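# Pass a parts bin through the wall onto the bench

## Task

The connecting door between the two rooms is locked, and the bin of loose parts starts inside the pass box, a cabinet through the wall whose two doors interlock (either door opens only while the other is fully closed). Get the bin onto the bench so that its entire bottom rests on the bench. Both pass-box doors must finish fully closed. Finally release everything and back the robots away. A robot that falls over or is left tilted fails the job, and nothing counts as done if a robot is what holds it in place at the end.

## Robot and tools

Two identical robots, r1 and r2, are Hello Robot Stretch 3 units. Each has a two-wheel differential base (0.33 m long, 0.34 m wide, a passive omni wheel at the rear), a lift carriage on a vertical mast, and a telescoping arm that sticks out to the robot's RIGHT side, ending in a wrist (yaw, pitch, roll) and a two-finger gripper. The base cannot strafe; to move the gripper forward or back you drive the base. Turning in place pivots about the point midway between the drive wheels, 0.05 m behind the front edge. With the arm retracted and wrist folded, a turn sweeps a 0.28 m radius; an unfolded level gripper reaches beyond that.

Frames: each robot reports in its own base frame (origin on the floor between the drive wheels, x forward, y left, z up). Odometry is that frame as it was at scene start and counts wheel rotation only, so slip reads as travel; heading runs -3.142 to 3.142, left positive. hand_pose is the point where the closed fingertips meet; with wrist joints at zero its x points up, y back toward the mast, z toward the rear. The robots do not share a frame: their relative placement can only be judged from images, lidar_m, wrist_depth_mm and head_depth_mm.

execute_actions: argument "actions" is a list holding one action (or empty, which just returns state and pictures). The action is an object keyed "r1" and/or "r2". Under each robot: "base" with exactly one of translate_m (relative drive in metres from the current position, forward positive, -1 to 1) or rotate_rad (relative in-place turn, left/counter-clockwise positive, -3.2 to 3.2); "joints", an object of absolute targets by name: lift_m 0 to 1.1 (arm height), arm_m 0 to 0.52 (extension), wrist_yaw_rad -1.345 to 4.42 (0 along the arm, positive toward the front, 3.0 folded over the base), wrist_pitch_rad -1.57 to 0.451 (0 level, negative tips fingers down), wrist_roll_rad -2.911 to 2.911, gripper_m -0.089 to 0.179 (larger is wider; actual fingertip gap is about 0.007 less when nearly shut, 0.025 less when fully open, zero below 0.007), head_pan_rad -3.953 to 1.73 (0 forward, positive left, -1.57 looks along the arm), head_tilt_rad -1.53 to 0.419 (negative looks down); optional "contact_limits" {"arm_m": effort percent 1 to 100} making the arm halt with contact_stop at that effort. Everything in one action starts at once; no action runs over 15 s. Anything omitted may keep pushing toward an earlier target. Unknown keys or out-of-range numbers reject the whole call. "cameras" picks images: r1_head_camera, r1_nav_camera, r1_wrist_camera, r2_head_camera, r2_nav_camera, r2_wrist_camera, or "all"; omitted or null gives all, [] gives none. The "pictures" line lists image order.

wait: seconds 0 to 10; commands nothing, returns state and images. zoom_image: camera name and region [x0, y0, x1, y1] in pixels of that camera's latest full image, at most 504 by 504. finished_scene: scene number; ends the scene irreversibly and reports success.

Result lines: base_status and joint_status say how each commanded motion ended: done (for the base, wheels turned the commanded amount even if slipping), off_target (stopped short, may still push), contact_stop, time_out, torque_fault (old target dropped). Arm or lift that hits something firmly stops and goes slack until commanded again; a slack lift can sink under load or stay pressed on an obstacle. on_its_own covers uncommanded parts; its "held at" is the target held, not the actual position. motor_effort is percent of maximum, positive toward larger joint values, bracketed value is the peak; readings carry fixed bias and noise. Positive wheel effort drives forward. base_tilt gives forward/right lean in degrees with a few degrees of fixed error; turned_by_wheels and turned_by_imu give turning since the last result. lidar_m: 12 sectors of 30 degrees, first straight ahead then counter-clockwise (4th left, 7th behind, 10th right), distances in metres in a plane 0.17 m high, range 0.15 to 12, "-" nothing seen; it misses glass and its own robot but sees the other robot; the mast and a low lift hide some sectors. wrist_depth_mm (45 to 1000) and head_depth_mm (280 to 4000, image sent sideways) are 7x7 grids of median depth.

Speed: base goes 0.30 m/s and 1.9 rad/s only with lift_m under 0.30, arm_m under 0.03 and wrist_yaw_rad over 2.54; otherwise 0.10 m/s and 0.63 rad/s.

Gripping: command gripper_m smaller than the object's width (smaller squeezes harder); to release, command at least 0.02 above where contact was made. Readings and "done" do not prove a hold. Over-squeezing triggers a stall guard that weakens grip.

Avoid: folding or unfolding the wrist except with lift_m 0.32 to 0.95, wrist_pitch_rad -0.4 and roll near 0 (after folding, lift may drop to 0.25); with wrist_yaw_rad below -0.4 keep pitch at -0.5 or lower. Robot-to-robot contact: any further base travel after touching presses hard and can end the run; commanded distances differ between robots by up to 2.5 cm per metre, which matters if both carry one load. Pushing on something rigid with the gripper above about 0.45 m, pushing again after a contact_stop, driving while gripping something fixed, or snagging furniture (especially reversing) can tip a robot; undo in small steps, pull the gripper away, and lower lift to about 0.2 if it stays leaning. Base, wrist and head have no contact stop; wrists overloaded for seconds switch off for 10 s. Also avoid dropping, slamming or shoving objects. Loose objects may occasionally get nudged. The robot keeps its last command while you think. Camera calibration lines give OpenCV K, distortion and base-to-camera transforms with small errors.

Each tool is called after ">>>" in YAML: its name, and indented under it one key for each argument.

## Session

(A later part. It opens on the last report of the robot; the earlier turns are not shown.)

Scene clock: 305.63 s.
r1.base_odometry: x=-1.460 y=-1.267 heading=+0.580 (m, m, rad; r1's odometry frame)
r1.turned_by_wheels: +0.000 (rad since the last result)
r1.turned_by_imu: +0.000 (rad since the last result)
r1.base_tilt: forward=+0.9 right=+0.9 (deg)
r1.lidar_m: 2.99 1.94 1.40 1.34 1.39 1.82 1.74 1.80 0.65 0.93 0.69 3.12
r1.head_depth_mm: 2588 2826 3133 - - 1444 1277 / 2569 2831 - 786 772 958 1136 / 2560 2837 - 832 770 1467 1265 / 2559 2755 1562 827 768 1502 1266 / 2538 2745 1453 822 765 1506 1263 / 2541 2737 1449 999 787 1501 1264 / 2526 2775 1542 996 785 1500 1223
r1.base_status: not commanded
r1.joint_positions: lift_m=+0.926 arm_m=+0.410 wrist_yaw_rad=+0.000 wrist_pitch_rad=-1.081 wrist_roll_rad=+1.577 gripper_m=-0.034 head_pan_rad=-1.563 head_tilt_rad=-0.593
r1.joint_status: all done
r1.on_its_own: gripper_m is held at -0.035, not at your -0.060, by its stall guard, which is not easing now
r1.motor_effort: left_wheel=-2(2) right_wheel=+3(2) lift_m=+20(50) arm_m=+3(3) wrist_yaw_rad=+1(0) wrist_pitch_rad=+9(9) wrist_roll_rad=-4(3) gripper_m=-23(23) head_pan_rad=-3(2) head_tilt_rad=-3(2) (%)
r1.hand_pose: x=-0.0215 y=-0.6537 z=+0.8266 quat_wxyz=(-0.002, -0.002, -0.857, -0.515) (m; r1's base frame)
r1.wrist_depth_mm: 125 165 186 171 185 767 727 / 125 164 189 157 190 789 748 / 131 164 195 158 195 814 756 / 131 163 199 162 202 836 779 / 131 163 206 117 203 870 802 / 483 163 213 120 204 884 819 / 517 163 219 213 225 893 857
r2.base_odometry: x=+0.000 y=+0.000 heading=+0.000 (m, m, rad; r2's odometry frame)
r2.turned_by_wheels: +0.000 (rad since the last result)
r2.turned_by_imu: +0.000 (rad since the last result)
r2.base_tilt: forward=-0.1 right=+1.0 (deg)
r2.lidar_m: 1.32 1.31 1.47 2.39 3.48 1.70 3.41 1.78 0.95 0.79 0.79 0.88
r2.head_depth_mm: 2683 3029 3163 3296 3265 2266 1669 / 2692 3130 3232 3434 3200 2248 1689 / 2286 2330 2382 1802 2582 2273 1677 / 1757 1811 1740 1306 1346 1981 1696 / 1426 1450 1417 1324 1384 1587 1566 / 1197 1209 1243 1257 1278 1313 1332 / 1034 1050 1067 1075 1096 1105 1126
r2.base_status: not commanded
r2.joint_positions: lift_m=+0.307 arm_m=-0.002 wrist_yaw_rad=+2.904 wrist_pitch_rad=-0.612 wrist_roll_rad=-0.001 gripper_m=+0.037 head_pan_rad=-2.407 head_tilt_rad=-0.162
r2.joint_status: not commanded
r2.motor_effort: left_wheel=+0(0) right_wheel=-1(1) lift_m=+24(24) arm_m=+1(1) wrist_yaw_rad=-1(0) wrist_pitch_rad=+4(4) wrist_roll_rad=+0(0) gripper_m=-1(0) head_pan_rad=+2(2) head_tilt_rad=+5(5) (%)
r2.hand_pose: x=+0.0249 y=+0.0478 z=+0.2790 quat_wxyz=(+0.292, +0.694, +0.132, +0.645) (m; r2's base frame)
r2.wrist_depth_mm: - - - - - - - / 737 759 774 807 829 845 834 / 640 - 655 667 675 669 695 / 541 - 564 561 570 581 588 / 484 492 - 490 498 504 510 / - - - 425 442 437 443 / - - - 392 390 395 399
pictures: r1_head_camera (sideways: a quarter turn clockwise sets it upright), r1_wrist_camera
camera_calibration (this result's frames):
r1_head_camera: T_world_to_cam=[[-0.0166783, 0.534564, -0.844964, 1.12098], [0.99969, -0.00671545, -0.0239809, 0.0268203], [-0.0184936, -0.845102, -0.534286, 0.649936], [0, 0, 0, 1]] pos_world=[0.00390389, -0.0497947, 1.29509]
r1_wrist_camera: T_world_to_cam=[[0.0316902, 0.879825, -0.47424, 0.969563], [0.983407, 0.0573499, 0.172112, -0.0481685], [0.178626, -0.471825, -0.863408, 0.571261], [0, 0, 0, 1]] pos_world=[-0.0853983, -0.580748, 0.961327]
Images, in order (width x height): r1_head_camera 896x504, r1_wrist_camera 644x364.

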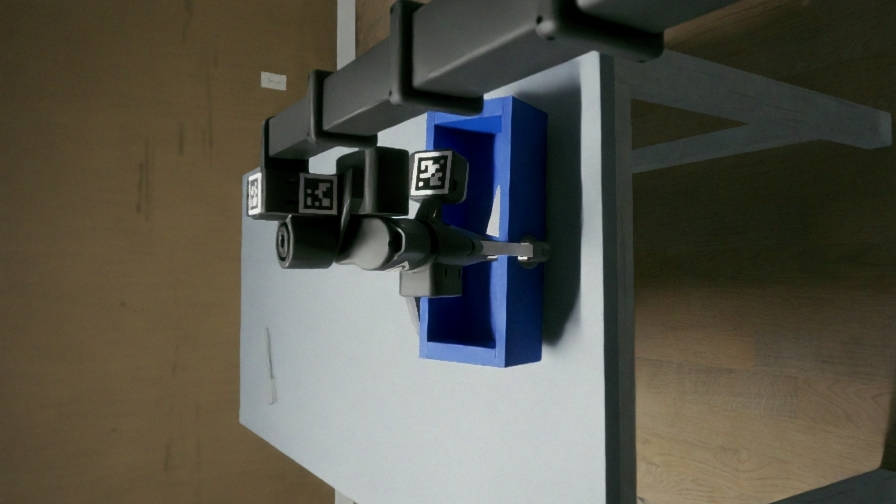

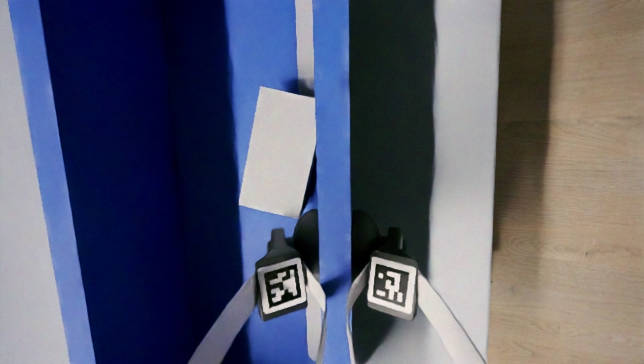

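>>> execute_actions:
  actions:
    - {"r1":{"joints":{"gripper_m":0.05}}}
  cameras: []

>>> execute_actions:
  actions:
    - {"r1":{"joints":{"lift_m":1.02}}}
  cameras: []

>>> execute_actions:
  actions:
    - {"r1":{"joints":{"arm_m":0.0,"wrist_pitch_rad":-0.3,"gripper_m":-0.02}}}
  cameras: ["r1_head_camera","r1_nav_camera"]

Scene clock: 312.07 s.
r1.base_odometry: x=-1.460 y=-1.267 heading=+0.580 (m, m, rad; r1's odometry frame)
r1.turned_by_wheels: +0.000 (rad since the last result)
r1.turned_by_imu: +0.000 (rad since the last result)
r1.base_tilt: forward=+0.8 right=+0.9 (deg)
r1.lidar_m: 2.99 1.93 1.40 1.35 1.39 1.82 1.74 1.80 0.65 0.93 0.69 3.12
r1.head_depth_mm: 2604 2839 3127 - - 1444 1273 / 2564 2830 - 872 776 961 1135 / 2580 2819 - 846 772 1471 1269 / 2546 2764 1566 842 767 1511 1267 / 2555 2746 1465 995 758 1512 1256 / 2542 2747 1450 1000 787 1494 1254 / 2530 2790 1541 994 786 1494 1227
r1.base_status: not commanded
r1.joint_positions: lift_m=+0.925 arm_m=+0.410 wrist_yaw_rad=+0.000 wrist_pitch_rad=-1.058 wrist_roll_rad=+1.573 gripper_m=+0.050 head_pan_rad=-1.563 head_tilt_rad=-0.593
r1.joint_status: all done
r1.motor_effort: left_wheel=-1(2) right_wheel=+2(3) lift_m=+20(20) arm_m=+3(3) wrist_yaw_rad=+0(0) wrist_pitch_rad=+3(9) wrist_roll_rad=-1(4) gripper_m=+0(82) head_pan_rad=-3(2) head_tilt_rad=-2(3) (%)
r1.hand_pose: x=-0.0215 y=-0.6591 z=+0.8289 quat_wxyz=(-0.001, -0.001, -0.863, -0.505) (m; r1's base frame)
r1.wrist_depth_mm: 379 187 221 130 183 175 722 / 396 189 225 142 188 179 751 / 426 335 225 144 191 184 773 / 452 348 226 145 196 188 766 / 483 336 218 147 200 195 793 / 530 337 210 155 - 875 824 / 565 425 237 164 217 912 839
r2.base_odometry: x=+0.000 y=+0.000 heading=+0.000 (m, m, rad; r2's odometry frame)
r2.turned_by_wheels: +0.000 (rad since the last result)
r2.turned_by_imu: -0.001 (rad since the last result)
r2.base_tilt: forward=-0.1 right=+1.1 (deg)
r2.lidar_m: 1.32 1.31 1.47 2.39 3.47 1.70 3.40 1.78 0.95 0.79 0.79 0.88
r2.head_depth_mm: 2731 3062 3125 3221 3331 2250 1660 / 2685 3237 3312 3441 3227 2228 1690 / 2258 2339 2388 1813 2563 2272 1667 / 1772 1784 1747 1308 1351 1972 1703 / 1436 1461 1434 1320 1388 1590 1570 / 1194 1218 1240 1253 1277 1305 1327 / 1034 1053 1068 1078 1097 1111 1123
r2.base_status: not commanded
r2.joint_positions: lift_m=+0.307 arm_m=-0.002 wrist_yaw_rad=+2.904 wrist_pitch_rad=-0.612 wrist_roll_rad=-0.001 gripper_m=+0.037 head_pan_rad=-2.407 head_tilt_rad=-0.162
r2.joint_status: not commanded
r2.motor_effort: left_wheel=+0(0) right_wheel=-1(1) lift_m=+24(24) arm_m=+1(1) wrist_yaw_rad=+0(0) wrist_pitch_rad=+4(3) wrist_roll_rad=+0(0) gripper_m=+0(0) head_pan_rad=+2(2) head_tilt_rad=+5(5) (%)
r2.hand_pose: x=+0.0249 y=+0.0478 z=+0.2790 quat_wxyz=(+0.292, +0.694, +0.132, +0.645) (m; r2's base frame)
r2.wrist_depth_mm: - - - - - - - / 731 806 785 798 809 829 855 / 638 - 654 663 678 680 688 / 556 - 556 561 567 582 581 / 480 481 - 493 496 487 517 / - - - 424 436 436 445 / - - - 387 389 395 397
pictures: none
No camera images: the call's "cameras" was empty. Leave "cameras" out to get every camera's image.

Scene clock: 313.77 s.
r1.base_odometry: x=-1.460 y=-1.267 heading=+0.580 (m, m, rad; r1's odometry frame)
r1.turned_by_wheels: +0.000 (rad since the last result)
r1.turned_by_imu: +0.000 (rad since the last result)
r1.base_tilt: forward=+0.8 right=+0.9 (deg)
r1.lidar_m: 2.99 1.93 1.41 1.34 1.39 1.82 1.74 1.80 0.65 0.93 0.69 3.10
r1.head_depth_mm: 2587 2768 3173 2501 802 1481 1273 / 2557 - 3064 1015 774 961 1132 / 2558 - 1444 1015 770 1467 1263 / 2550 2736 - 1006 767 1514 1260 / 2548 2746 1456 993 759 1510 1260 / 2533 2750 1449 998 788 1504 1262 / 2521 2762 1542 994 785 1496 1227
r1.base_status: not commanded
r1.joint_positions: lift_m=+1.019 arm_m=+0.410 wrist_yaw_rad=+0.000 wrist_pitch_rad=-1.058 wrist_roll_rad=+1.573 gripper_m=+0.050 head_pan_rad=-1.563 head_tilt_rad=-0.593
r1.joint_status: all done
r1.motor_effort: left_wheel=-2(1) right_wheel=+2(2) lift_m=+51(56) arm_m=+3(3) wrist_yaw_rad=-1(0) wrist_pitch_rad=+2(2) wrist_roll_rad=-1(1) gripper_m=+0(0) head_pan_rad=-3(2) head_tilt_rad=-3(2) (%)
r1.hand_pose: x=-0.0215 y=-0.6592 z=+0.9228 quat_wxyz=(-0.001, -0.001, -0.863, -0.505) (m; r1's base frame)
r1.wrist_depth_mm: 565 449 369 290 259 257 794 / 592 476 386 303 268 264 807 / 622 495 399 312 265 269 828 / 670 523 418 317 279 278 837 / 713 547 425 326 292 288 879 / 772 584 480 331 - 934 887 / 923 629 470 282 265 - 935
r2.base_odometry: x=+0.000 y=+0.000 heading=+0.000 (m, m, rad; r2's odometry frame)
r2.turned_by_wheels: +0.000 (rad since the last result)
r2.turned_by_imu: +0.000 (rad since the last result)
r2.base_tilt: forward=-0.1 right=+1.0 (deg)
r2.lidar_m: 1.31 1.31 1.47 2.39 3.50 1.70 3.41 1.78 0.95 0.79 0.79 0.88
r2.head_depth_mm: 2694 3027 3125 3258 3310 2220 1680 / 2680 3179 3237 3413 3218 2221 1674 / 2239 2327 2392 1807 2536 2254 1676 / 1776 1807 1738 1314 1351 1967 1688 / 1438 1455 1413 1317 1390 1585 1572 / 1196 1212 1235 1260 1284 1301 1329 / 1038 1046 1062 1079 1097 1118 1121
r2.base_status: not commanded
r2.joint_positions: lift_m=+0.307 arm_m=-0.002 wrist_yaw_rad=+2.904 wrist_pitch_rad=-0.612 wrist_roll_rad=-0.001 gripper_m=+0.037 head_pan_rad=-2.407 head_tilt_rad=-0.162
r2.joint_status: not commanded
r2.motor_effort: left_wheel=+0(0) right_wheel=+0(1) lift_m=+24(24) arm_m=+1(1) wrist_yaw_rad=+0(0) wrist_pitch_rad=+4(4) wrist_roll_rad=+0(1) gripper_m=+0(0) head_pan_rad=+2(2) head_tilt_rad=+5(5) (%)
r2.hand_pose: x=+0.0249 y=+0.0478 z=+0.2790 quat_wxyz=(+0.292, +0.694, +0.132, +0.645) (m; r2's base frame)
r2.wrist_depth_mm: - - - - - - - / 741 803 800 818 835 832 867 / 623 - 655 667 669 672 691 / 554 - 562 560 576 578 583 / 475 493 - 496 502 494 506 / - - - 431 433 450 446 / - - - 388 394 394 398
pictures: none
No camera images: the call's "cameras" was empty. Leave "cameras" out to get every camera's image.

Scene clock: 317.97 s.
r1.base_odometry: x=-1.460 y=-1.267 heading=+0.580 (m, m, rad; r1's odometry frame)
r1.turned_by_wheels: +0.000 (rad since the last result)
r1.turned_by_imu: +0.000 (rad since the last result)
r1.base_tilt: forward=+0.8 right=+0.9 (deg)
r1.lidar_m: 2.99 1.93 1.40 1.34 1.39 1.82 1.74 1.80 0.65 0.93 0.69 3.12
r1.head_depth_mm: 2587 2843 3084 - - - - / 2552 2837 3056 1121 - - - / 2573 2772 1477 1118 - - - / 2540 2760 1470 1028 - - 1234 / 2551 2755 1464 993 760 1431 1266 / 2561 2750 1447 1005 789 1497 1255 / 2521 2788 1544 996 783 1495 1224
r1.base_status: not commanded
r1.joint_positions: lift_m=+1.019 arm_m=+0.003 wrist_yaw_rad=+0.000 wrist_pitch_rad=-0.319 wrist_roll_rad=+1.573 gripper_m=-0.020 head_pan_rad=-1.563 head_tilt_rad=-0.593
r1.joint_status: all done
joint sent to its limit — the command would take r1.arm_m past its lower limit, so that joint was sent only as far as its limit.
r1.motor_effort: left_wheel=-2(1) right_wheel=+2(2) lift_m=+51(51) arm_m=-4(4) wrist_yaw_rad=+0(0) wrist_pitch_rad=+5(7) wrist_roll_rad=-1(2) gripper_m=-9(83) head_pan_rad=-2(2) head_tilt_rad=-2(2) (%)
r1.hand_pose: x=-0.0214 y=-0.3835 z=+1.0544 quat_wxyz=(-0.001, +0.000, -0.987, -0.159) (m; r1's base frame)
r1.wrist_depth_mm: - - - - 525 453 766 / - - - - 472 468 973 / - - - - 482 484 - / - - - - 495 490 - / - - - - 513 513 - / - - - - 573 524 - / - - - - 696 603 677
r2.base_odometry: x=+0.000 y=+0.000 heading=+0.000 (m, m, rad; r2's odometry frame)
r2.turned_by_wheels: +0.000 (rad since the last result)
r2.turned_by_imu: -0.001 (rad since the last result)
r2.base_tilt: forward=-0.1 right=+1.0 (deg)
r2.lidar_m: 1.31 1.31 1.48 2.39 3.48 1.70 3.39 1.78 0.95 0.79 0.79 0.89
r2.head_depth_mm: 2707 3080 3203 3295 3361 2240 1676 / 2664 3183 3297 3390 3254 2242 1668 / 2235 2290 2378 1836 2540 2262 1698 / 1766 1791 1755 1318 1349 1985 1683 / 1425 1445 1422 1315 1387 1589 1581 / 1198 1224 1242 1263 1278 1300 1335 / 1032 1047 1065 1080 1090 1109 1133
r2.base_status: not commanded
r2.joint_positions: lift_m=+0.307 arm_m=-0.002 wrist_yaw_rad=+2.904 wrist_pitch_rad=-0.612 wrist_roll_rad=-0.001 gripper_m=+0.037 head_pan_rad=-2.407 head_tilt_rad=-0.162
r2.joint_status: not commanded
r2.motor_effort: left_wheel=+0(0) right_wheel=+0(1) lift_m=+24(24) arm_m=+1(2) wrist_yaw_rad=+0(0) wrist_pitch_rad=+3(4) wrist_roll_rad=+0(1) gripper_m=+0(0) head_pan_rad=+2(2) head_tilt_rad=+4(5) (%)
r2.hand_pose: x=+0.0249 y=+0.0478 z=+0.2790 quat_wxyz=(+0.292, +0.694, +0.132, +0.645) (m; r2's base frame)
r2.wrist_depth_mm: - - - - - - - / 729 805 780 834 816 810 861 / 644 - 658 650 674 675 681 / 553 - 554 560 562 574 586 / 474 491 - 489 495 499 504 / - - - 432 441 435 447 / - - - 388 388 395 397
pictures: r1_head_camera (sideways: a quarter turn clockwise sets it upright), r1_nav_camera (sideways: a quarter turn counterclockwise sets it upright)
camera_calibration (this result's frames):
r1_head_camera: T_world_to_cam=[[-0.0166784, 0.534608, -0.844936, 1.12095], [0.99969, -0.00671479, -0.0239817, 0.0268212], [-0.0184944, -0.845074, -0.53433, 0.649994], [0, 0, 0, 1]] pos_world=[0.00390386, -0.0497944, 1.29508]
r1_nav_camera: T_world_to_cam=[[0.0292576, -0.589426, 0.807292, -1.01813], [-0.998545, -0.0538305, -0.00311427, 0.0574587], [0.0452926, -0.806027, -0.590143, 0.721954], [0, 0, 0, 1]] pos_world=[0.0544639, -0.0151033, 1.24816]
Images, in order (width x height): r1_head_camera 896x504, r1_nav_camera 672x504.

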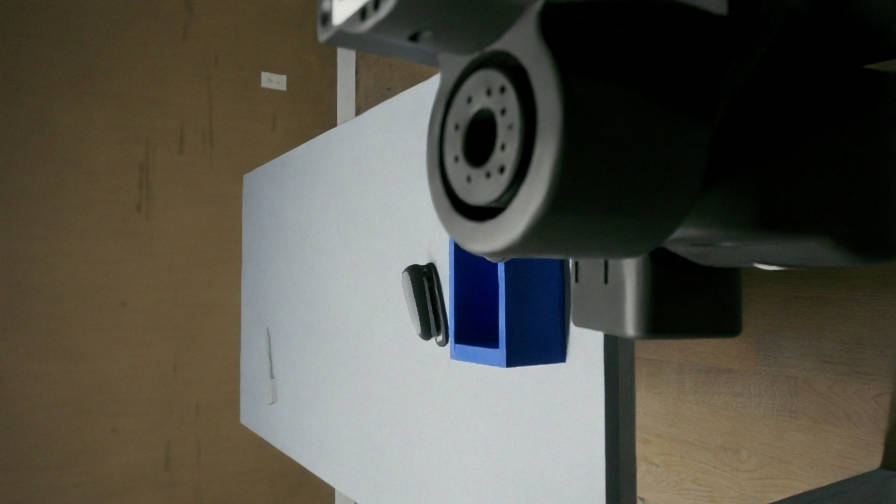

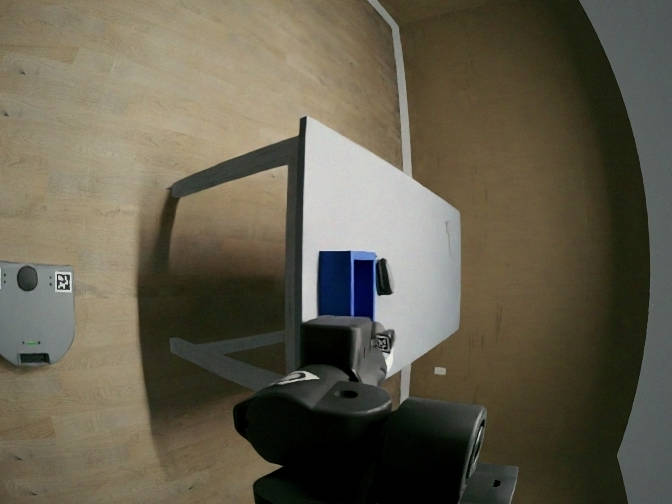

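>>> execute_actions:
  actions:
    - {"r1":{"base":{"rotate_rad":0.27},"joints":{"wrist_pitch_rad":0,"wrist_roll_rad":0,"head_pan_rad":0,"head_tilt_rad":-0.4}}}
  cameras: []

>>> execute_actions:
  actions:
    - {"r1":{"base":{"translate_m":1.0},"joints":{"lift_m":0.70}}}
  cameras: []

>>> execute_actions:
  actions:
    - {"r1":{"base":{"translate_m":0.2}}}
  cameras: []

>>> execute_actions:
  actions:
    - {"r1":{"base":{"rotate_rad":2.93},"joints":{"head_pan_rad":-1.0}}}
  cameras: ["r1_nav_camera","r1_head_camera"]

Scene clock: 328.27 s.
r1.base_odometry: x=-1.460 y=-1.267 heading=+0.849 (m, m, rad; r1's odometry frame)
r1.turned_by_wheels: +0.270 (rad since the last result)
r1.turned_by_imu: +0.272 (rad since the last result)
r1.base_tilt: forward=+0.8 right=+0.9 (deg)
r1.lidar_m: 2.74 1.56 1.35 1.34 1.53 1.75 1.74 2.01 0.65 0.70 0.69 2.99
r1.head_depth_mm: 2526 2685 2855 3050 2398 1814 1446 / 2577 2707 2914 3108 2394 1796 1443 / 2627 2774 2991 3141 2407 1821 1438 / 2662 2855 3076 3264 2407 1800 1436 / 2741 2916 3158 3299 2385 1797 1428 / 2776 2945 3115 3170 2393 1783 1426 / 2401 2458 2575 2653 2360 1785 1429
r1.base_status: done
r1.joint_positions: lift_m=+1.019 arm_m=+0.003 wrist_yaw_rad=+0.000 wrist_pitch_rad=-0.023 wrist_roll_rad=+0.007 gripper_m=-0.020 head_pan_rad=-0.007 head_tilt_rad=-0.409
r1.joint_status: all done
r1.motor_effort: left_wheel=-2(7) right_wheel=+3(7) lift_m=+51(51) arm_m=-4(4) wrist_yaw_rad=+0(1) wrist_pitch_rad=+7(7) wrist_roll_rad=-4(4) gripper_m=-9(9) head_pan_rad=+2(28) head_tilt_rad=+4(16) (%)
r1.hand_pose: x=-0.0214 y=-0.4035 z=+1.1281 quat_wxyz=(+0.705, +0.008, -0.709, -0.008) (m; r1's base frame)
r1.wrist_depth_mm: - - - - - - - / - - - - - - - / - - - - - - - / - - - - - - - / - - - - - - - / - - - - 774 796 - / - - 641 637 547 521 607
r2.base_odometry: x=+0.000 y=+0.000 heading=+0.000 (m, m, rad; r2's odometry frame)
r2.turned_by_wheels: +0.000 (rad since the last result)
r2.turned_by_imu: -0.001 (rad since the last result)
r2.base_tilt: forward=-0.2 right=+1.2 (deg)
r2.lidar_m: 1.32 1.31 1.47 2.39 3.49 1.71 3.41 1.78 0.95 0.79 0.79 0.88
r2.head_depth_mm: 2684 3061 3152 3215 3315 2226 1665 / 2704 3186 3277 3415 3274 2257 1677 / 2254 2335 2354 1803 2571 2274 1678 / 1753 1799 1756 1297 1360 1965 1679 / 1435 1454 1431 1315 1383 1565 1577 / 1190 1216 1240 1261 1279 1303 1326 / 1036 1047 1059 1077 1094 1113 1133
r2.base_status: not commanded
r2.joint_positions: lift_m=+0.307 arm_m=-0.002 wrist_yaw_rad=+2.904 wrist_pitch_rad=-0.612 wrist_roll_rad=-0.001 gripper_m=+0.037 head_pan_rad=-2.407 head_tilt_rad=-0.162
r2.joint_status: not commanded
r2.motor_effort: left_wheel=-1(0) right_wheel=+0(1) lift_m=+24(24) arm_m=+1(2) wrist_yaw_rad=+0(0) wrist_pitch_rad=+4(4) wrist_roll_rad=+0(0) gripper_m=+0(1) head_pan_rad=+2(2) head_tilt_rad=+5(5) (%)
r2.hand_pose: x=+0.0249 y=+0.0478 z=+0.2790 quat_wxyz=(+0.292, +0.694, +0.132, +0.645) (m; r2's base frame)
r2.wrist_depth_mm: - - - - - - - / 739 801 799 792 809 820 829 / 626 - 656 652 664 672 692 / 538 - 544 557 573 574 581 / 478 492 - 502 508 506 510 / - - - 426 437 439 441 / - - - 387 391 396 398
pictures: none
No camera images: the call's "cameras" was empty. Leave "cameras" out to get every camera's image.

Scene clock: 339.73 s.
r1.base_odometry: x=-0.800 y=-0.517 heading=+0.849 (m, m, rad; r1's odometry frame)
r1.turned_by_wheels: +0.000 (rad since the last result)
r1.turned_by_imu: +0.001 (rad since the last result)
r1.base_tilt: forward=+0.8 right=+0.9 (deg)
r1.lidar_m: 2.04 1.27 1.09 1.10 1.26 2.14 2.70 1.02 2.34 3.18 2.37 2.04
r1.head_depth_mm: 1690 1786 1904 2060 2190 1801 1439 / 1709 1832 1961 2099 2213 1817 1440 / 1756 1870 2015 2162 2285 1791 1439 / 1788 1924 2062 2201 2320 1808 1434 / 1842 1960 2114 2257 2376 1796 1436 / 1873 2010 2166 2338 2389 1790 1428 / 1882 1984 2068 2137 2168 1777 1427
r1.base_status: done
r1.joint_positions: lift_m=+0.701 arm_m=+0.003 wrist_yaw_rad=+0.000 wrist_pitch_rad=-0.021 wrist_roll_rad=+0.007 gripper_m=-0.020 head_pan_rad=-0.007 head_tilt_rad=-0.408
r1.joint_status: all done
r1.motor_effort: left_wheel=-2(4) right_wheel=+2(6) lift_m=+14(47) arm_m=-3(3) wrist_yaw_rad=-1(1) wrist_pitch_rad=+6(6) wrist_roll_rad=-4(4) gripper_m=-8(9) head_pan_rad=+2(2) head_tilt_rad=+4(3) (%)
r1.hand_pose: x=-0.0214 y=-0.4035 z=+0.8099 quat_wxyz=(+0.705, +0.008, -0.709, -0.008) (m; r1's base frame)
r1.wrist_depth_mm: - - - - - - - / - - - - - - - / - - - - - - - / - - - - - - - / - - - - - - - / - - - - - - - / - - - - - - -
r2.base_odometry: x=+0.000 y=+0.000 heading=+0.000 (m, m, rad; r2's odometry frame)
r2.turned_by_wheels: +0.000 (rad since the last result)
r2.turned_by_imu: -0.003 (rad since the last result)
r2.base_tilt: forward=-0.1 right=+1.0 (deg)
r2.lidar_m: 1.31 1.31 1.47 2.39 3.47 1.71 3.39 1.78 0.95 0.79 0.79 0.88
r2.head_depth_mm: 2714 3067 3226 3250 3247 2233 1651 / 2718 3213 3278 3358 3274 2210 1679 / 2240 2304 2367 1819 2530 2260 1676 / 1747 1816 1745 1303 1352 1958 1674 / 1424 1462 1423 1318 1377 1574 1579 / 1194 1218 1244 1262 1283 1303 1331 / 1031 1052 1065 1078 1100 1109 1124
r2.base_status: not commanded
r2.joint_positions: lift_m=+0.307 arm_m=-0.002 wrist_yaw_rad=+2.904 wrist_pitch_rad=-0.612 wrist_roll_rad=-0.001 gripper_m=+0.037 head_pan_rad=-2.407 head_tilt_rad=-0.162
r2.joint_status: not commanded
r2.motor_effort: left_wheel=+0(0) right_wheel=-1(1) lift_m=+24(24) arm_m=+0(1) wrist_yaw_rad=+0(0) wrist_pitch_rad=+4(3) wrist_roll_rad=+0(1) gripper_m=+0(0) head_pan_rad=+2(2) head_tilt_rad=+4(5) (%)
r2.hand_pose: x=+0.0249 y=+0.0478 z=+0.2790 quat_wxyz=(+0.292, +0.694, +0.132, +0.645) (m; r2's base frame)
r2.wrist_depth_mm: - - - - - - - / 718 803 791 785 813 837 838 / 639 - 658 664 666 679 689 / 536 - 554 559 555 574 578 / 477 487 - 493 502 495 508 / - - - 430 439 444 444 / - - - 391 391 397 396
pictures: none
No camera images: the call's "cameras" was empty. Leave "cameras" out to get every camera's image.

Scene clock: 343.27 s.
r1.base_odometry: x=-0.668 y=-0.366 heading=+0.849 (m, m, rad; r1's odometry frame)
r1.turned_by_wheels: +0.000 (rad since the last result)
r1.turned_by_imu: +0.000 (rad since the last result)
r1.base_tilt: forward=+0.8 right=+0.9 (deg)
r1.lidar_m: 1.85 1.21 1.04 1.05 1.20 2.02 2.90 1.18 2.44 3.23 2.14 1.85
r1.head_depth_mm: 1533 1616 1717 1861 2010 1808 1438 / 1552 1653 1789 1923 2051 1808 1438 / 1587 1697 1821 1949 2091 1805 1434 / 1632 1737 1858 2004 2132 1793 1433 / 1651 1766 1897 2051 2187 1801 1431 / 1696 1815 1954 2125 2234 1794 1431 / 1725 1818 1941 2044 2073 1778 1426
r1.base_status: done
r1.joint_positions: lift_m=+0.701 arm_m=+0.003 wrist_yaw_rad=+0.000 wrist_pitch_rad=-0.021 wrist_roll_rad=+0.007 gripper_m=-0.020 head_pan_rad=-0.007 head_tilt_rad=-0.408
r1.joint_status: not commanded
r1.motor_effort: left_wheel=-2(3) right_wheel=+2(7) lift_m=+15(15) arm_m=-4(4) wrist_yaw_rad=-2(1) wrist_pitch_rad=+6(7) wrist_roll_rad=-3(4) gripper_m=-9(9) head_pan_rad=+1(3) head_tilt_rad=+2(4) (%)
r1.hand_pose: x=-0.0214 y=-0.4035 z=+0.8099 quat_wxyz=(+0.705, +0.008, -0.709, -0.008) (m; r1's base frame)
r1.wrist_depth_mm: - - - - - - - / - - - - - - - / - - - - - - - / - - - - - - - / - - - - - - - / - - - - - - - / - - - - - - -
r2.base_odometry: x=+0.000 y=+0.000 heading=+0.000 (m, m, rad; r2's odometry frame)
r2.turned_by_wheels: +0.000 (rad since the last result)
r2.turned_by_imu: -0.001 (rad since the last result)
r2.base_tilt: forward=+0.0 right=+1.1 (deg)
r2.lidar_m: 1.32 1.31 1.47 2.39 3.49 1.71 3.40 1.79 0.95 0.79 0.79 0.88
r2.head_depth_mm: 2690 3080 3158 3234 3355 2213 1676 / 2663 3182 3285 3417 3253 2256 1675 / 2264 2302 2357 1811 2547 2259 1684 / 1776 1805 1742 1306 1352 1981 1698 / 1433 1465 1422 1321 1386 1574 1566 / 1198 1215 1240 1259 1286 1303 1330 / 1036 1047 1064 1076 1094 1111 1122
r2.base_status: not commanded
r2.joint_positions: lift_m=+0.307 arm_m=-0.002 wrist_yaw_rad=+2.904 wrist_pitch_rad=-0.612 wrist_roll_rad=-0.001 gripper_m=+0.037 head_pan_rad=-2.407 head_tilt_rad=-0.162
r2.joint_status: not commanded
r2.motor_effort: left_wheel=+0(1) right_wheel=-1(1) lift_m=+24(24) arm_m=+1(0) wrist_yaw_rad=+0(0) wrist_pitch_rad=+4(3) wrist_roll_rad=+0(0) gripper_m=+0(0) head_pan_rad=+2(2) head_tilt_rad=+5(5) (%)
r2.hand_pose: x=+0.0249 y=+0.0478 z=+0.2790 quat_wxyz=(+0.292, +0.694, +0.132, +0.645) (m; r2's base frame)
r2.wrist_depth_mm: - - - - - - - / 730 797 781 793 805 836 834 / 633 - 651 660 659 685 697 / 552 - 550 553 561 563 591 / 470 491 - 490 500 497 500 / - - - 428 439 441 445 / - - - 391 391 394 391
pictures: none
No camera images: the call's "cameras" was empty. Leave "cameras" out to get every camera's image.

Scene clock: 348.83 s.
r1.base_odometry: x=-0.668 y=-0.366 heading=-2.504 (m, m, rad; r1's odometry frame)
r1.turned_by_wheels: +2.930 (rad since the last result)
r1.turned_by_imu: +2.964 (rad since the last result)
r1.base_tilt: forward=+0.8 right=+0.9 (deg)
r1.lidar_m: 2.89 1.67 1.18 3.22 2.53 1.90 1.85 1.43 1.08 1.04 1.10 1.54
r1.head_depth_mm: 890 938 994 1056 1123 1204 1288 / 941 995 1054 1120 1201 1297 1363 / 997 1057 1125 1205 1295 1399 1437 / 1061 1078 1086 1175 1389 1532 1442 / 1128 841 869 1245 959 1619 1435 / 1211 651 644 1514 1604 725 1392 / 1308 530 509 520 541 564 603
r1.base_status: done
r1.joint_positions: lift_m=+0.701 arm_m=+0.003 wrist_yaw_rad=+0.000 wrist_pitch_rad=-0.021 wrist_roll_rad=+0.006 gripper_m=-0.020 head_pan_rad=-0.993 head_tilt_rad=-0.408
r1.joint_status: all done
r1.motor_effort: left_wheel=-2(6) right_wheel=+3(5) lift_m=+15(15) arm_m=-4(3) wrist_yaw_rad=+0(0) wrist_pitch_rad=+6(7) wrist_roll_rad=-3(4) gripper_m=-8(9) head_pan_rad=-3(28) head_tilt_rad=+3(3) (%)
r1.hand_pose: x=-0.0214 y=-0.4035 z=+0.8099 quat_wxyz=(+0.705, +0.008, -0.709, -0.008) (m; r1's base frame)
r1.wrist_depth_mm: 741 769 755 739 750 730 727 / 749 796 786 790 761 756 769 / 739 831 820 807 796 797 763 / 745 869 850 832 817 828 799 / 895 901 873 881 872 845 846 / 968 924 920 - 900 901 874 / - 984 972 959 959 946 907
r2.base_odometry: x=+0.000 y=+0.000 heading=+0.000 (m, m, rad; r2's odometry frame)
r2.turned_by_wheels: +0.000 (rad since the last result)
r2.turned_by_imu: -0.001 (rad since the last result)
r2.base_tilt: forward=+0.0 right=+1.0 (deg)
r2.lidar_m: 1.31 1.31 1.47 2.39 3.50 1.70 3.38 1.78 0.95 0.79 0.79 0.88
r2.head_depth_mm: 2716 3069 3159 3271 3360 2208 1676 / 2655 3181 3252 3407 3250 2262 1681 / 2243 2327 2365 1824 2541 2250 1690 / 1765 1795 1755 1307 1351 1985 1696 / 1424 1453 1426 1318 1389 1583 1580 / 1195 1213 1240 1265 1279 1308 1330 / 1033 1048 1060 1071 1092 1112 1127
r2.base_status: not commanded
r2.joint_positions: lift_m=+0.307 arm_m=-0.002 wrist_yaw_rad=+2.904 wrist_pitch_rad=-0.612 wrist_roll_rad=-0.001 gripper_m=+0.037 head_pan_rad=-2.407 head_tilt_rad=-0.162
r2.joint_status: not commanded
r2.motor_effort: left_wheel=+0(1) right_wheel=-2(1) lift_m=+24(24) arm_m=+1(2) wrist_yaw_rad=+0(1) wrist_pitch_rad=+3(3) wrist_roll_rad=+1(1) gripper_m=+0(0) head_pan_rad=+2(2) head_tilt_rad=+5(4) (%)
r2.hand_pose: x=+0.0249 y=+0.0478 z=+0.2790 quat_wxyz=(+0.292, +0.694, +0.132, +0.645) (m; r2's base frame)
r2.wrist_depth_mm: - - - - - - - / 748 791 789 786 817 824 844 / 649 - 629 646 680 661 683 / 553 - 562 568 563 573 580 / 481 490 - 493 494 497 508 / - - - 426 445 440 447 / - - - 389 393 399 393
pictures: r1_head_camera (sideways: a quarter turn clockwise sets it upright), r1_nav_camera (sideways: a quarter turn counterclockwise sets it upright)
camera_calibration (this result's frames):
r1_head_camera: T_world_to_cam=[[-0.212875, 0.303498, -0.928748, 1.23147], [0.847477, 0.53042, -0.0209156, 0.0237635], [0.486278, -0.791545, -0.37012, 0.433241], [0, 0, 0, 1]] pos_world=[0.0313346, -0.0434239, 1.30458]
r1_nav_camera: T_world_to_cam=[[0.256316, -0.347864, 0.901827, -1.14279], [-0.811681, -0.584076, 0.00539787, 0.0452367], [0.524858, -0.733379, -0.432063, 0.513348], [0, 0, 0, 1]] pos_world=[0.060199, 0.00536452, 1.25216]
Images, in order (width x height): r1_head_camera 896x504, r1_nav_camera 672x504.

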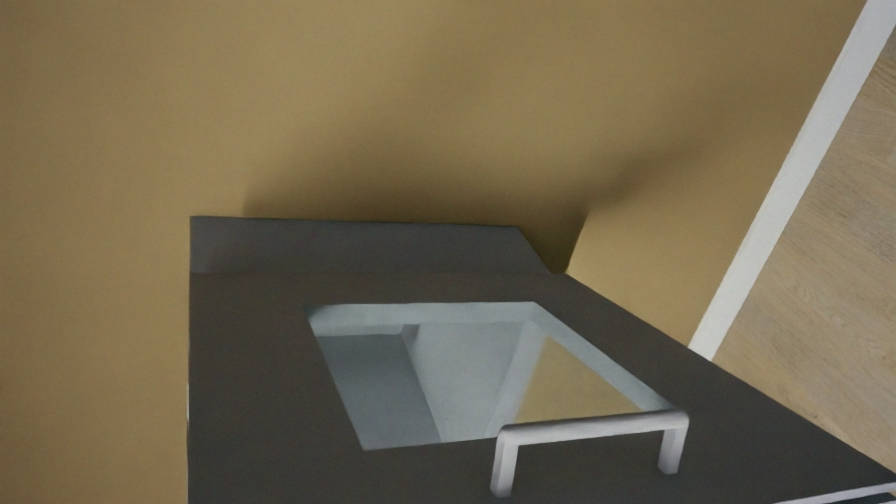

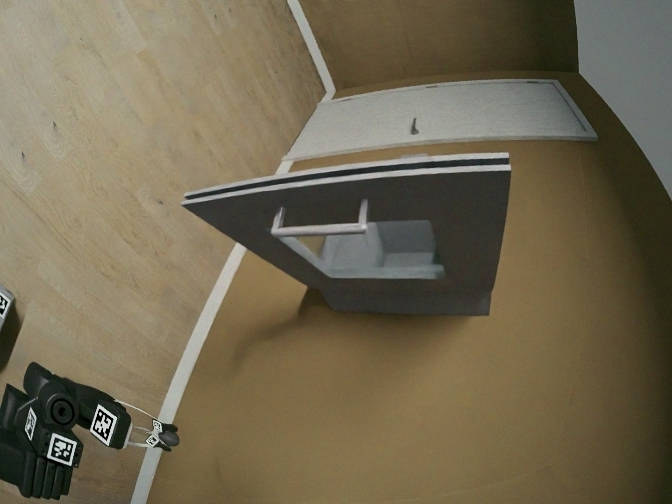

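>>> execute_actions:
  actions:
    - {"r1":{"joints":{"arm_m":0.22,"head_tilt_rad":-0.6}}}
  cameras: []

>>> execute_actions:
  actions:
    - {"r1":{"base":{"translate_m":0.35}}}
  cameras: ["r1_nav_camera","r1_head_camera"]

Scene clock: 358.07 s.
r1.base_odometry: x=-0.668 y=-0.366 heading=-2.504 (m, m, rad; r1's odometry frame)
r1.turned_by_wheels: +0.000 (rad since the last result)
r1.turned_by_imu: +0.000 (rad since the last result)
r1.base_tilt: forward=+0.8 right=+0.9 (deg)
r1.lidar_m: 2.90 1.66 1.18 3.24 2.53 1.89 1.85 1.43 1.07 1.05 1.09 1.54
r1.head_depth_mm: 879 952 1034 1131 1255 1403 1275 / 933 1007 1102 1215 1359 1456 1269 / 983 1074 1180 1303 1468 1508 1266 / 971 1029 1150 1403 1617 1504 1267 / 728 837 979 964 1714 1515 1262 / 574 647 1474 1585 745 1463 1258 / 478 495 513 548 584 663 1256
r1.base_status: not commanded
r1.joint_positions: lift_m=+0.701 arm_m=+0.220 wrist_yaw_rad=+0.000 wrist_pitch_rad=-0.021 wrist_roll_rad=+0.006 gripper_m=-0.020 head_pan_rad=-0.993 head_tilt_rad=-0.593
r1.joint_status: all done
r1.motor_effort: left_wheel=-1(2) right_wheel=+3(3) lift_m=+15(15) arm_m=+3(2) wrist_yaw_rad=+0(0) wrist_pitch_rad=+6(7) wrist_roll_rad=-3(3) gripper_m=-8(9) head_pan_rad=-2(2) head_tilt_rad=-3(13) (%)
r1.hand_pose: x=-0.0214 y=-0.6204 z=+0.8099 quat_wxyz=(+0.705, +0.008, -0.709, -0.008) (m; r1's base frame)
r1.wrist_depth_mm: 568 566 554 542 543 535 527 / 597 579 578 572 559 555 545 / 609 592 595 587 583 576 557 / 634 627 623 608 597 592 579 / 678 656 650 632 623 616 601 / 698 686 684 - 647 643 634 / 722 719 706 701 684 679 662
r2.base_odometry: x=+0.000 y=+0.000 heading=+0.000 (m, m, rad; r2's odometry frame)
r2.turned_by_wheels: +0.000 (rad since the last result)
r2.turned_by_imu: -0.002 (rad since the last result)
r2.base_tilt: forward=-0.1 right=+1.2 (deg)
r2.lidar_m: 1.31 1.31 1.47 2.39 3.49 1.70 3.41 1.78 0.95 0.79 0.79 0.89
r2.head_depth_mm: 2674 3058 3163 3281 3294 2217 1664 / 2698 3146 3235 3391 3259 2256 1679 / 2260 2286 2343 1804 2545 2249 1675 / 1770 1813 1733 1300 1340 1986 1700 / 1425 1448 1428 1312 1388 1571 1583 / 1196 1221 1239 1253 1279 1303 1323 / 1041 1052 1064 1082 1090 1109 1127
r2.base_status: not commanded
r2.joint_positions: lift_m=+0.307 arm_m=-0.002 wrist_yaw_rad=+2.904 wrist_pitch_rad=-0.612 wrist_roll_rad=-0.001 gripper_m=+0.037 head_pan_rad=-2.407 head_tilt_rad=-0.162
r2.joint_status: not commanded
r2.motor_effort: left_wheel=+0(0) right_wheel=-1(1) lift_m=+24(24) arm_m=+1(1) wrist_yaw_rad=+0(0) wrist_pitch_rad=+3(4) wrist_roll_rad=+0(1) gripper_m=+0(0) head_pan_rad=+2(2) head_tilt_rad=+5(5) (%)
r2.hand_pose: x=+0.0249 y=+0.0478 z=+0.2790 quat_wxyz=(+0.292, +0.694, +0.132, +0.645) (m; r2's base frame)
r2.wrist_depth_mm: - - - - - - - / 738 795 800 804 819 818 861 / 631 - 672 661 659 683 694 / 542 - 558 555 573 586 578 / 471 493 - 485 502 495 498 / - - - 430 444 435 446 / - - - 390 394 393 401
pictures: none
No camera images: the call's "cameras" was empty. Leave "cameras" out to get every camera's image.

Scene clock: 363.03 s.
r1.base_odometry: x=-0.949 y=-0.575 heading=-2.504 (m, m, rad; r1's odometry frame)
r1.turned_by_wheels: +0.000 (rad since the last result)
r1.turned_by_imu: -0.001 (rad since the last result)
r1.base_tilt: forward=+0.9 right=+0.9 (deg)
r1.lidar_m: 2.55 1.38 0.98 2.35 2.99 2.26 2.19 1.44 1.08 1.06 1.11 1.56
r1.head_depth_mm: 727 755 - 300 341 1374 1279 / 890 - 909 983 358 371 482 / 954 - 1510 1136 1497 1515 1239 / 1035 1386 1433 1420 1645 1508 1260 / 1083 1201 1300 1573 1754 1506 1257 / 1016 1093 1228 1743 1853 1503 1263 / 1309 1459 1662 1904 1852 1500 1260
r1.base_status: done
r1.joint_positions: lift_m=+0.701 arm_m=+0.220 wrist_yaw_rad=+0.000 wrist_pitch_rad=-0.021 wrist_roll_rad=+0.006 gripper_m=-0.020 head_pan_rad=-0.993 head_tilt_rad=-0.593
r1.joint_status: not commanded
r1.motor_effort: left_wheel=-1(3) right_wheel=+3(4) lift_m=+15(15) arm_m=+3(3) wrist_yaw_rad=+0(0) wrist_pitch_rad=+7(6) wrist_roll_rad=-3(3) gripper_m=-9(8) head_pan_rad=-3(2) head_tilt_rad=-2(3) (%)
r1.hand_pose: x=-0.0214 y=-0.6204 z=+0.8099 quat_wxyz=(+0.705, +0.008, -0.709, -0.008) (m; r1's base frame)
r1.wrist_depth_mm: 256 470 573 561 556 545 539 / 265 463 591 582 575 564 555 / 276 458 605 596 594 589 577 / 266 402 637 629 611 608 597 / 222 380 658 645 637 633 627 / 217 694 684 - 664 655 646 / 215 727 721 721 701 685 673
r2.base_odometry: x=+0.000 y=+0.000 heading=+0.000 (m, m, rad; r2's odometry frame)
r2.turned_by_wheels: +0.000 (rad since the last result)
r2.turned_by_imu: -0.001 (rad since the last result)
r2.base_tilt: forward=-0.1 right=+1.0 (deg)
r2.lidar_m: 1.31 1.31 1.47 2.39 3.48 1.71 3.40 1.79 0.95 0.79 0.79 0.89
r2.head_depth_mm: 2721 3071 3137 3264 3351 2237 1664 / 2708 3131 3325 3428 3185 2234 1664 / 2243 2336 2363 1815 2573 2269 1676 / 1775 1804 1749 1304 1358 1977 1689 / 1419 1435 1420 1325 1391 1578 1557 / 1194 1219 1240 1263 1274 1300 1327 / 1031 1047 1062 1072 1098 1105 1128
r2.base_status: not commanded
r2.joint_positions: lift_m=+0.307 arm_m=-0.002 wrist_yaw_rad=+2.904 wrist_pitch_rad=-0.612 wrist_roll_rad=-0.001 gripper_m=+0.037 head_pan_rad=-2.407 head_tilt_rad=-0.162
r2.joint_status: not commanded
r2.motor_effort: left_wheel=+0(0) right_wheel=-2(1) lift_m=+24(24) arm_m=+1(1) wrist_yaw_rad=+0(0) wrist_pitch_rad=+3(3) wrist_roll_rad=+1(0) gripper_m=+0(1) head_pan_rad=+2(3) head_tilt_rad=+5(5) (%)
r2.hand_pose: x=+0.0249 y=+0.0478 z=+0.2790 quat_wxyz=(+0.292, +0.694, +0.132, +0.645) (m; r2's base frame)
r2.wrist_depth_mm: - - - - - - - / 724 781 787 808 807 814 829 / 639 - 667 653 687 667 685 / 545 - 552 568 566 580 582 / 485 488 - 487 504 502 502 / - - - 421 435 441 441 / - - - 391 390 399 400
pictures: r1_head_camera (sideways: a quarter turn clockwise sets it upright), r1_nav_camera (sideways: a quarter turn counterclockwise sets it upright)
camera_calibration (this result's frames):
r1_head_camera: T_world_to_cam=[[-0.302386, 0.440843, -0.845115, 1.12292], [0.845258, 0.53382, -0.0239768, 0.027757], [0.44057, -0.721591, -0.534046, 0.646824], [0, 0, 0, 1]] pos_world=[0.0311238, -0.0431085, 1.2951]
r1_nav_camera: T_world_to_cam=[[0.342566, -0.480217, 0.80749, -1.0203], [-0.811616, -0.584183, -0.00309881, 0.0562983], [0.47321, -0.654311, -0.589873, 0.718991], [0, 0, 0, 1]] pos_world=[0.0549774, 0.013369, 1.24817]
Images, in order (width x height): r1_head_camera 896x504, r1_nav_camera 672x504.

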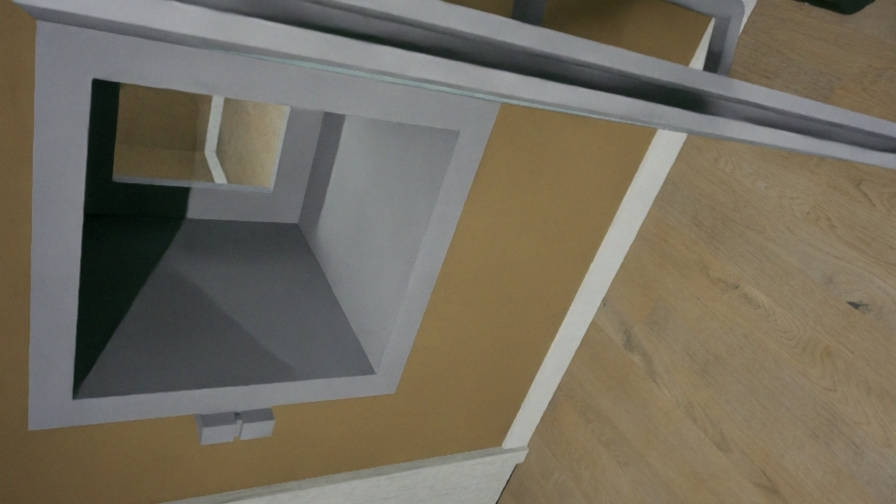

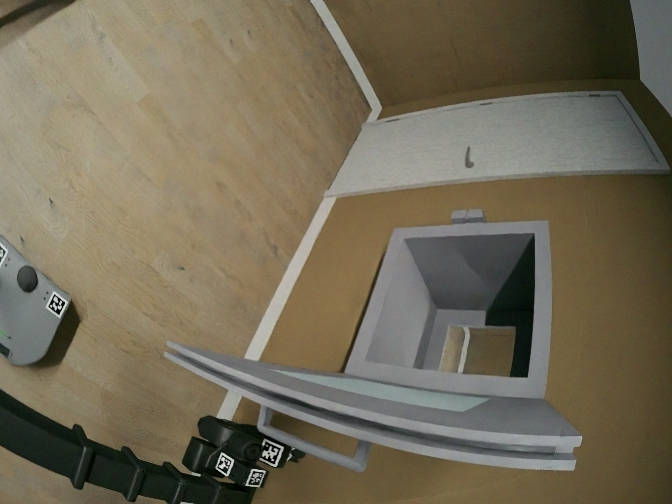

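>>> execute_actions:
  actions:
    - {"r1":{"base":{"translate_m":0.2},"joints":{"arm_m":0.27,"head_pan_rad":-1.3}}}
  cameras: ["r1_nav_camera"]

>>> execute_actions:
  actions:
    - {"r1":{"base":{"translate_m":0.15},"joints":{"arm_m":0.32}}}
  cameras: ["r1_nav_camera"]

Scene clock: 370.83 s.
r1.base_odometry: x=-1.110 y=-0.694 heading=-2.504 (m, m, rad; r1's odometry frame)
r1.turned_by_wheels: +0.000 (rad since the last result)
r1.turned_by_imu: -0.001 (rad since the last result)
r1.base_tilt: forward=+0.9 right=+0.9 (deg)
r1.lidar_m: 2.35 1.23 0.90 0.94 3.27 2.46 2.40 1.45 1.09 1.07 1.12 1.57
r1.head_depth_mm: 845 930 1020 1137 1226 - 1268 / - 462 760 1139 333 391 1270 / - - - - 318 384 1210 / 889 - 1471 1081 1422 1424 479 / 914 1451 1480 1125 1501 1505 1262 / 937 1220 1276 1176 1573 1499 1258 / 914 1009 1069 1422 1657 1503 1251
r1.base_status: done
r1.joint_positions: lift_m=+0.701 arm_m=+0.270 wrist_yaw_rad=-0.002 wrist_pitch_rad=-0.021 wrist_roll_rad=+0.005 gripper_m=-0.020 head_pan_rad=-1.293 head_tilt_rad=-0.593
r1.joint_status: all done
r1.motor_effort: left_wheel=-1(14) right_wheel=+2(21) lift_m=+15(15) arm_m=+3(3) wrist_yaw_rad=+2(5) wrist_pitch_rad=+6(6) wrist_roll_rad=-3(3) gripper_m=-9(8) head_pan_rad=-3(17) head_tilt_rad=-1(2) (%)
r1.hand_pose: x=-0.0219 y=-0.6704 z=+0.8099 quat_wxyz=(+0.705, +0.007, -0.709, -0.008) (m; r1's base frame)
r1.wrist_depth_mm: 744 - 198 513 508 509 499 / 733 - 204 537 525 521 516 / 733 946 226 548 552 547 532 / 630 614 215 574 568 570 557 / 391 383 149 469 599 593 576 / 644 90 122 - 612 615 600 / - 76 137 661 645 633 624
r2.base_odometry: x=+0.000 y=+0.000 heading=+0.000 (m, m, rad; r2's odometry frame)
r2.turned_by_wheels: +0.000 (rad since the last result)
r2.turned_by_imu: -0.002 (rad since the last result)
r2.base_tilt: forward=+0.0 right=+1.1 (deg)
r2.lidar_m: 1.31 1.31 1.47 2.38 3.49 1.71 3.40 1.78 0.95 0.79 0.79 0.89
r2.head_depth_mm: 2704 3106 3234 3244 3231 2247 1684 / 2695 3170 3332 3433 3305 2267 1678 / 2240 2328 2374 1814 2580 2280 1679 / 1754 1818 1750 1309 1350 1954 1679 / 1423 1454 1422 1316 1388 1577 1564 / 1211 1215 1239 1254 1283 1302 1336 / 1035 1043 1059 1080 1097 1119 1130
r2.base_status: not commanded
r2.joint_positions: lift_m=+0.307 arm_m=-0.002 wrist_yaw_rad=+2.904 wrist_pitch_rad=-0.612 wrist_roll_rad=-0.001 gripper_m=+0.037 head_pan_rad=-2.407 head_tilt_rad=-0.162
r2.joint_status: not commanded
r2.motor_effort: left_wheel=-1(0) right_wheel=-1(0) lift_m=+24(24) arm_m=+0(2) wrist_yaw_rad=+0(1) wrist_pitch_rad=+4(3) wrist_roll_rad=+0(1) gripper_m=+0(0) head_pan_rad=+2(2) head_tilt_rad=+5(5) (%)
r2.hand_pose: x=+0.0249 y=+0.0478 z=+0.2790 quat_wxyz=(+0.292, +0.694, +0.132, +0.645) (m; r2's base frame)
r2.wrist_depth_mm: - - - - - - - / 727 805 790 809 797 822 839 / 643 - 637 660 656 679 685 / 536 - 556 558 567 586 588 / 479 492 - 493 498 495 496 / - - - 423 439 439 445 / - - - 391 392 396 404
pictures: r1_nav_camera (sideways: a quarter turn counterclockwise sets it upright)
camera_calibration (this result's frames):
r1_nav_camera: T_world_to_cam=[[0.185433, -0.560362, 0.807223, -1.01899], [-0.948016, -0.318208, -0.00311966, 0.0571575], [0.258613, -0.764682, -0.590238, 0.720775], [0, 0, 0, 1]] pos_world=[0.0567385, -0.00165079, 1.24816]
Images, in order (width x height): r1_nav_camera 672x504.

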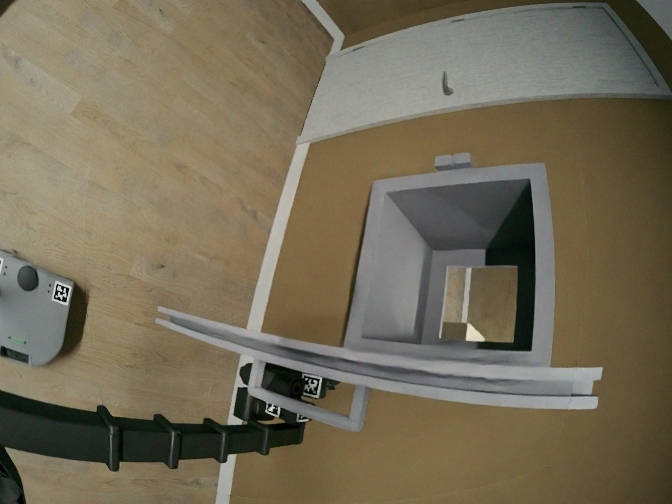

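Scene clock: 373.73 s.
r1.base_odometry: x=-1.230 y=-0.783 heading=-2.504 (m, m, rad; r1's odometry frame)
r1.turned_by_wheels: +0.000 (rad since the last result)
r1.turned_by_imu: +0.000 (rad since the last result)
r1.base_tilt: forward=+0.8 right=+0.9 (deg)
r1.lidar_m: 2.20 2.31 1.12 0.88 3.38 2.61 2.54 1.47 1.10 1.07 1.13 1.55
r1.head_depth_mm: 669 716 784 897 1240 1444 1273 / 686 738 840 912 - 1446 1274 / 706 - 1438 967 1394 1493 1270 / 725 1384 1461 991 1446 1510 1263 / 744 1123 1252 1020 1508 1514 1264 / 756 829 912 1045 1578 1506 1258 / 785 887 1235 1431 1656 1493 1253
r1.base_status: done
r1.joint_positions: lift_m=+0.701 arm_m=+0.320 wrist_yaw_rad=-0.002 wrist_pitch_rad=-0.021 wrist_roll_rad=+0.005 gripper_m=-0.020 head_pan_rad=-1.293 head_tilt_rad=-0.593
r1.joint_status: all done
r1.motor_effort: left_wheel=-1(16) right_wheel=+2(25) lift_m=+15(15) arm_m=+3(7) wrist_yaw_rad=+2(53) wrist_pitch_rad=+6(6) wrist_roll_rad=-3(3) gripper_m=-9(13) head_pan_rad=-4(3) head_tilt_rad=-2(1) (%)
r1.hand_pose: x=-0.0220 y=-0.7204 z=+0.8099 quat_wxyz=(+0.706, +0.007, -0.709, -0.008) (m; r1's base frame)
r1.wrist_depth_mm: 565 810 - 248 248 468 457 / 564 798 - 257 257 486 473 / 564 803 878 266 266 495 497 / 288 285 283 278 277 525 515 / 297 296 291 285 290 541 529 / 312 306 303 - 560 562 551 / 624 625 610 603 591 593 574
r2.base_odometry: x=+0.000 y=+0.000 heading=+0.000 (m, m, rad; r2's odometry frame)
r2.turned_by_wheels: +0.000 (rad since the last result)
r2.turned_by_imu: -0.001 (rad since the last result)
r2.base_tilt: forward=-0.2 right=+1.1 (deg)
r2.lidar_m: 1.32 1.31 1.47 2.39 3.48 1.71 3.40 1.78 0.95 0.79 0.79 0.89
r2.head_depth_mm: 2720 3056 3190 3258 3306 2261 1670 / 2717 3154 3298 3338 3243 2241 1675 / 2224 2336 2370 1823 2536 2271 1679 / 1772 1792 1755 1305 1347 1990 1698 / 1427 1442 1438 1312 1386 1580 1578 / 1200 1218 1234 1264 1289 1299 1333 / 1037 1043 1063 1076 1101 1108 1124
r2.base_status: not commanded
r2.joint_positions: lift_m=+0.307 arm_m=-0.002 wrist_yaw_rad=+2.904 wrist_pitch_rad=-0.612 wrist_roll_rad=-0.001 gripper_m=+0.037 head_pan_rad=-2.407 head_tilt_rad=-0.162
r2.joint_status: not commanded
r2.motor_effort: left_wheel=+0(0) right_wheel=+0(1) lift_m=+24(24) arm_m=+0(1) wrist_yaw_rad=+0(0) wrist_pitch_rad=+3(4) wrist_roll_rad=+0(0) gripper_m=+0(1) head_pan_rad=+2(2) head_tilt_rad=+5(5) (%)
r2.hand_pose: x=+0.0249 y=+0.0478 z=+0.2790 quat_wxyz=(+0.292, +0.694, +0.132, +0.645) (m; r2's base frame)
r2.wrist_depth_mm: - - - - - - - / 724 805 789 769 828 839 853 / 639 - 661 650 681 676 702 / 538 - 555 560 574 568 579 / 476 493 - 488 495 498 496 / - - - 424 443 440 443 / - - - 389 392 403 396
pictures: r1_nav_camera (sideways: a quarter turn counterclockwise sets it upright)
camera_calibration (this result's frames):
r1_nav_camera: T_world_to_cam=[[0.185433, -0.560364, 0.807222, -1.01899], [-0.948016, -0.318208, -0.00311981, 0.0571577], [0.258612, -0.76468, -0.59024, 0.720779], [0, 0, 0, 1]] pos_world=[0.0567384, -0.00165063, 1.24816]
Images, in order (width x height): r1_nav_camera 672x504.

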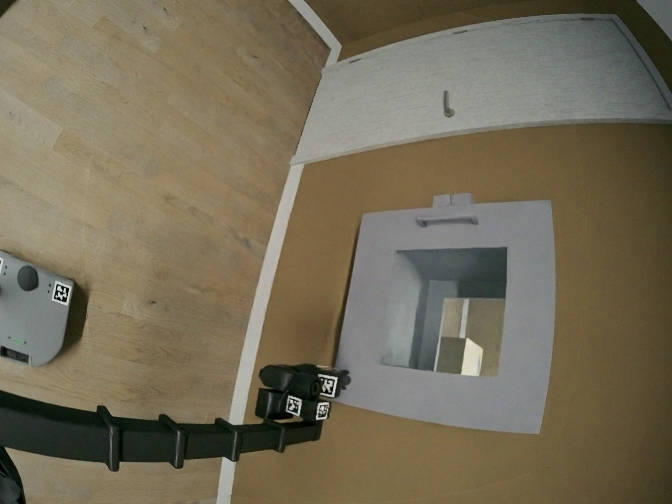

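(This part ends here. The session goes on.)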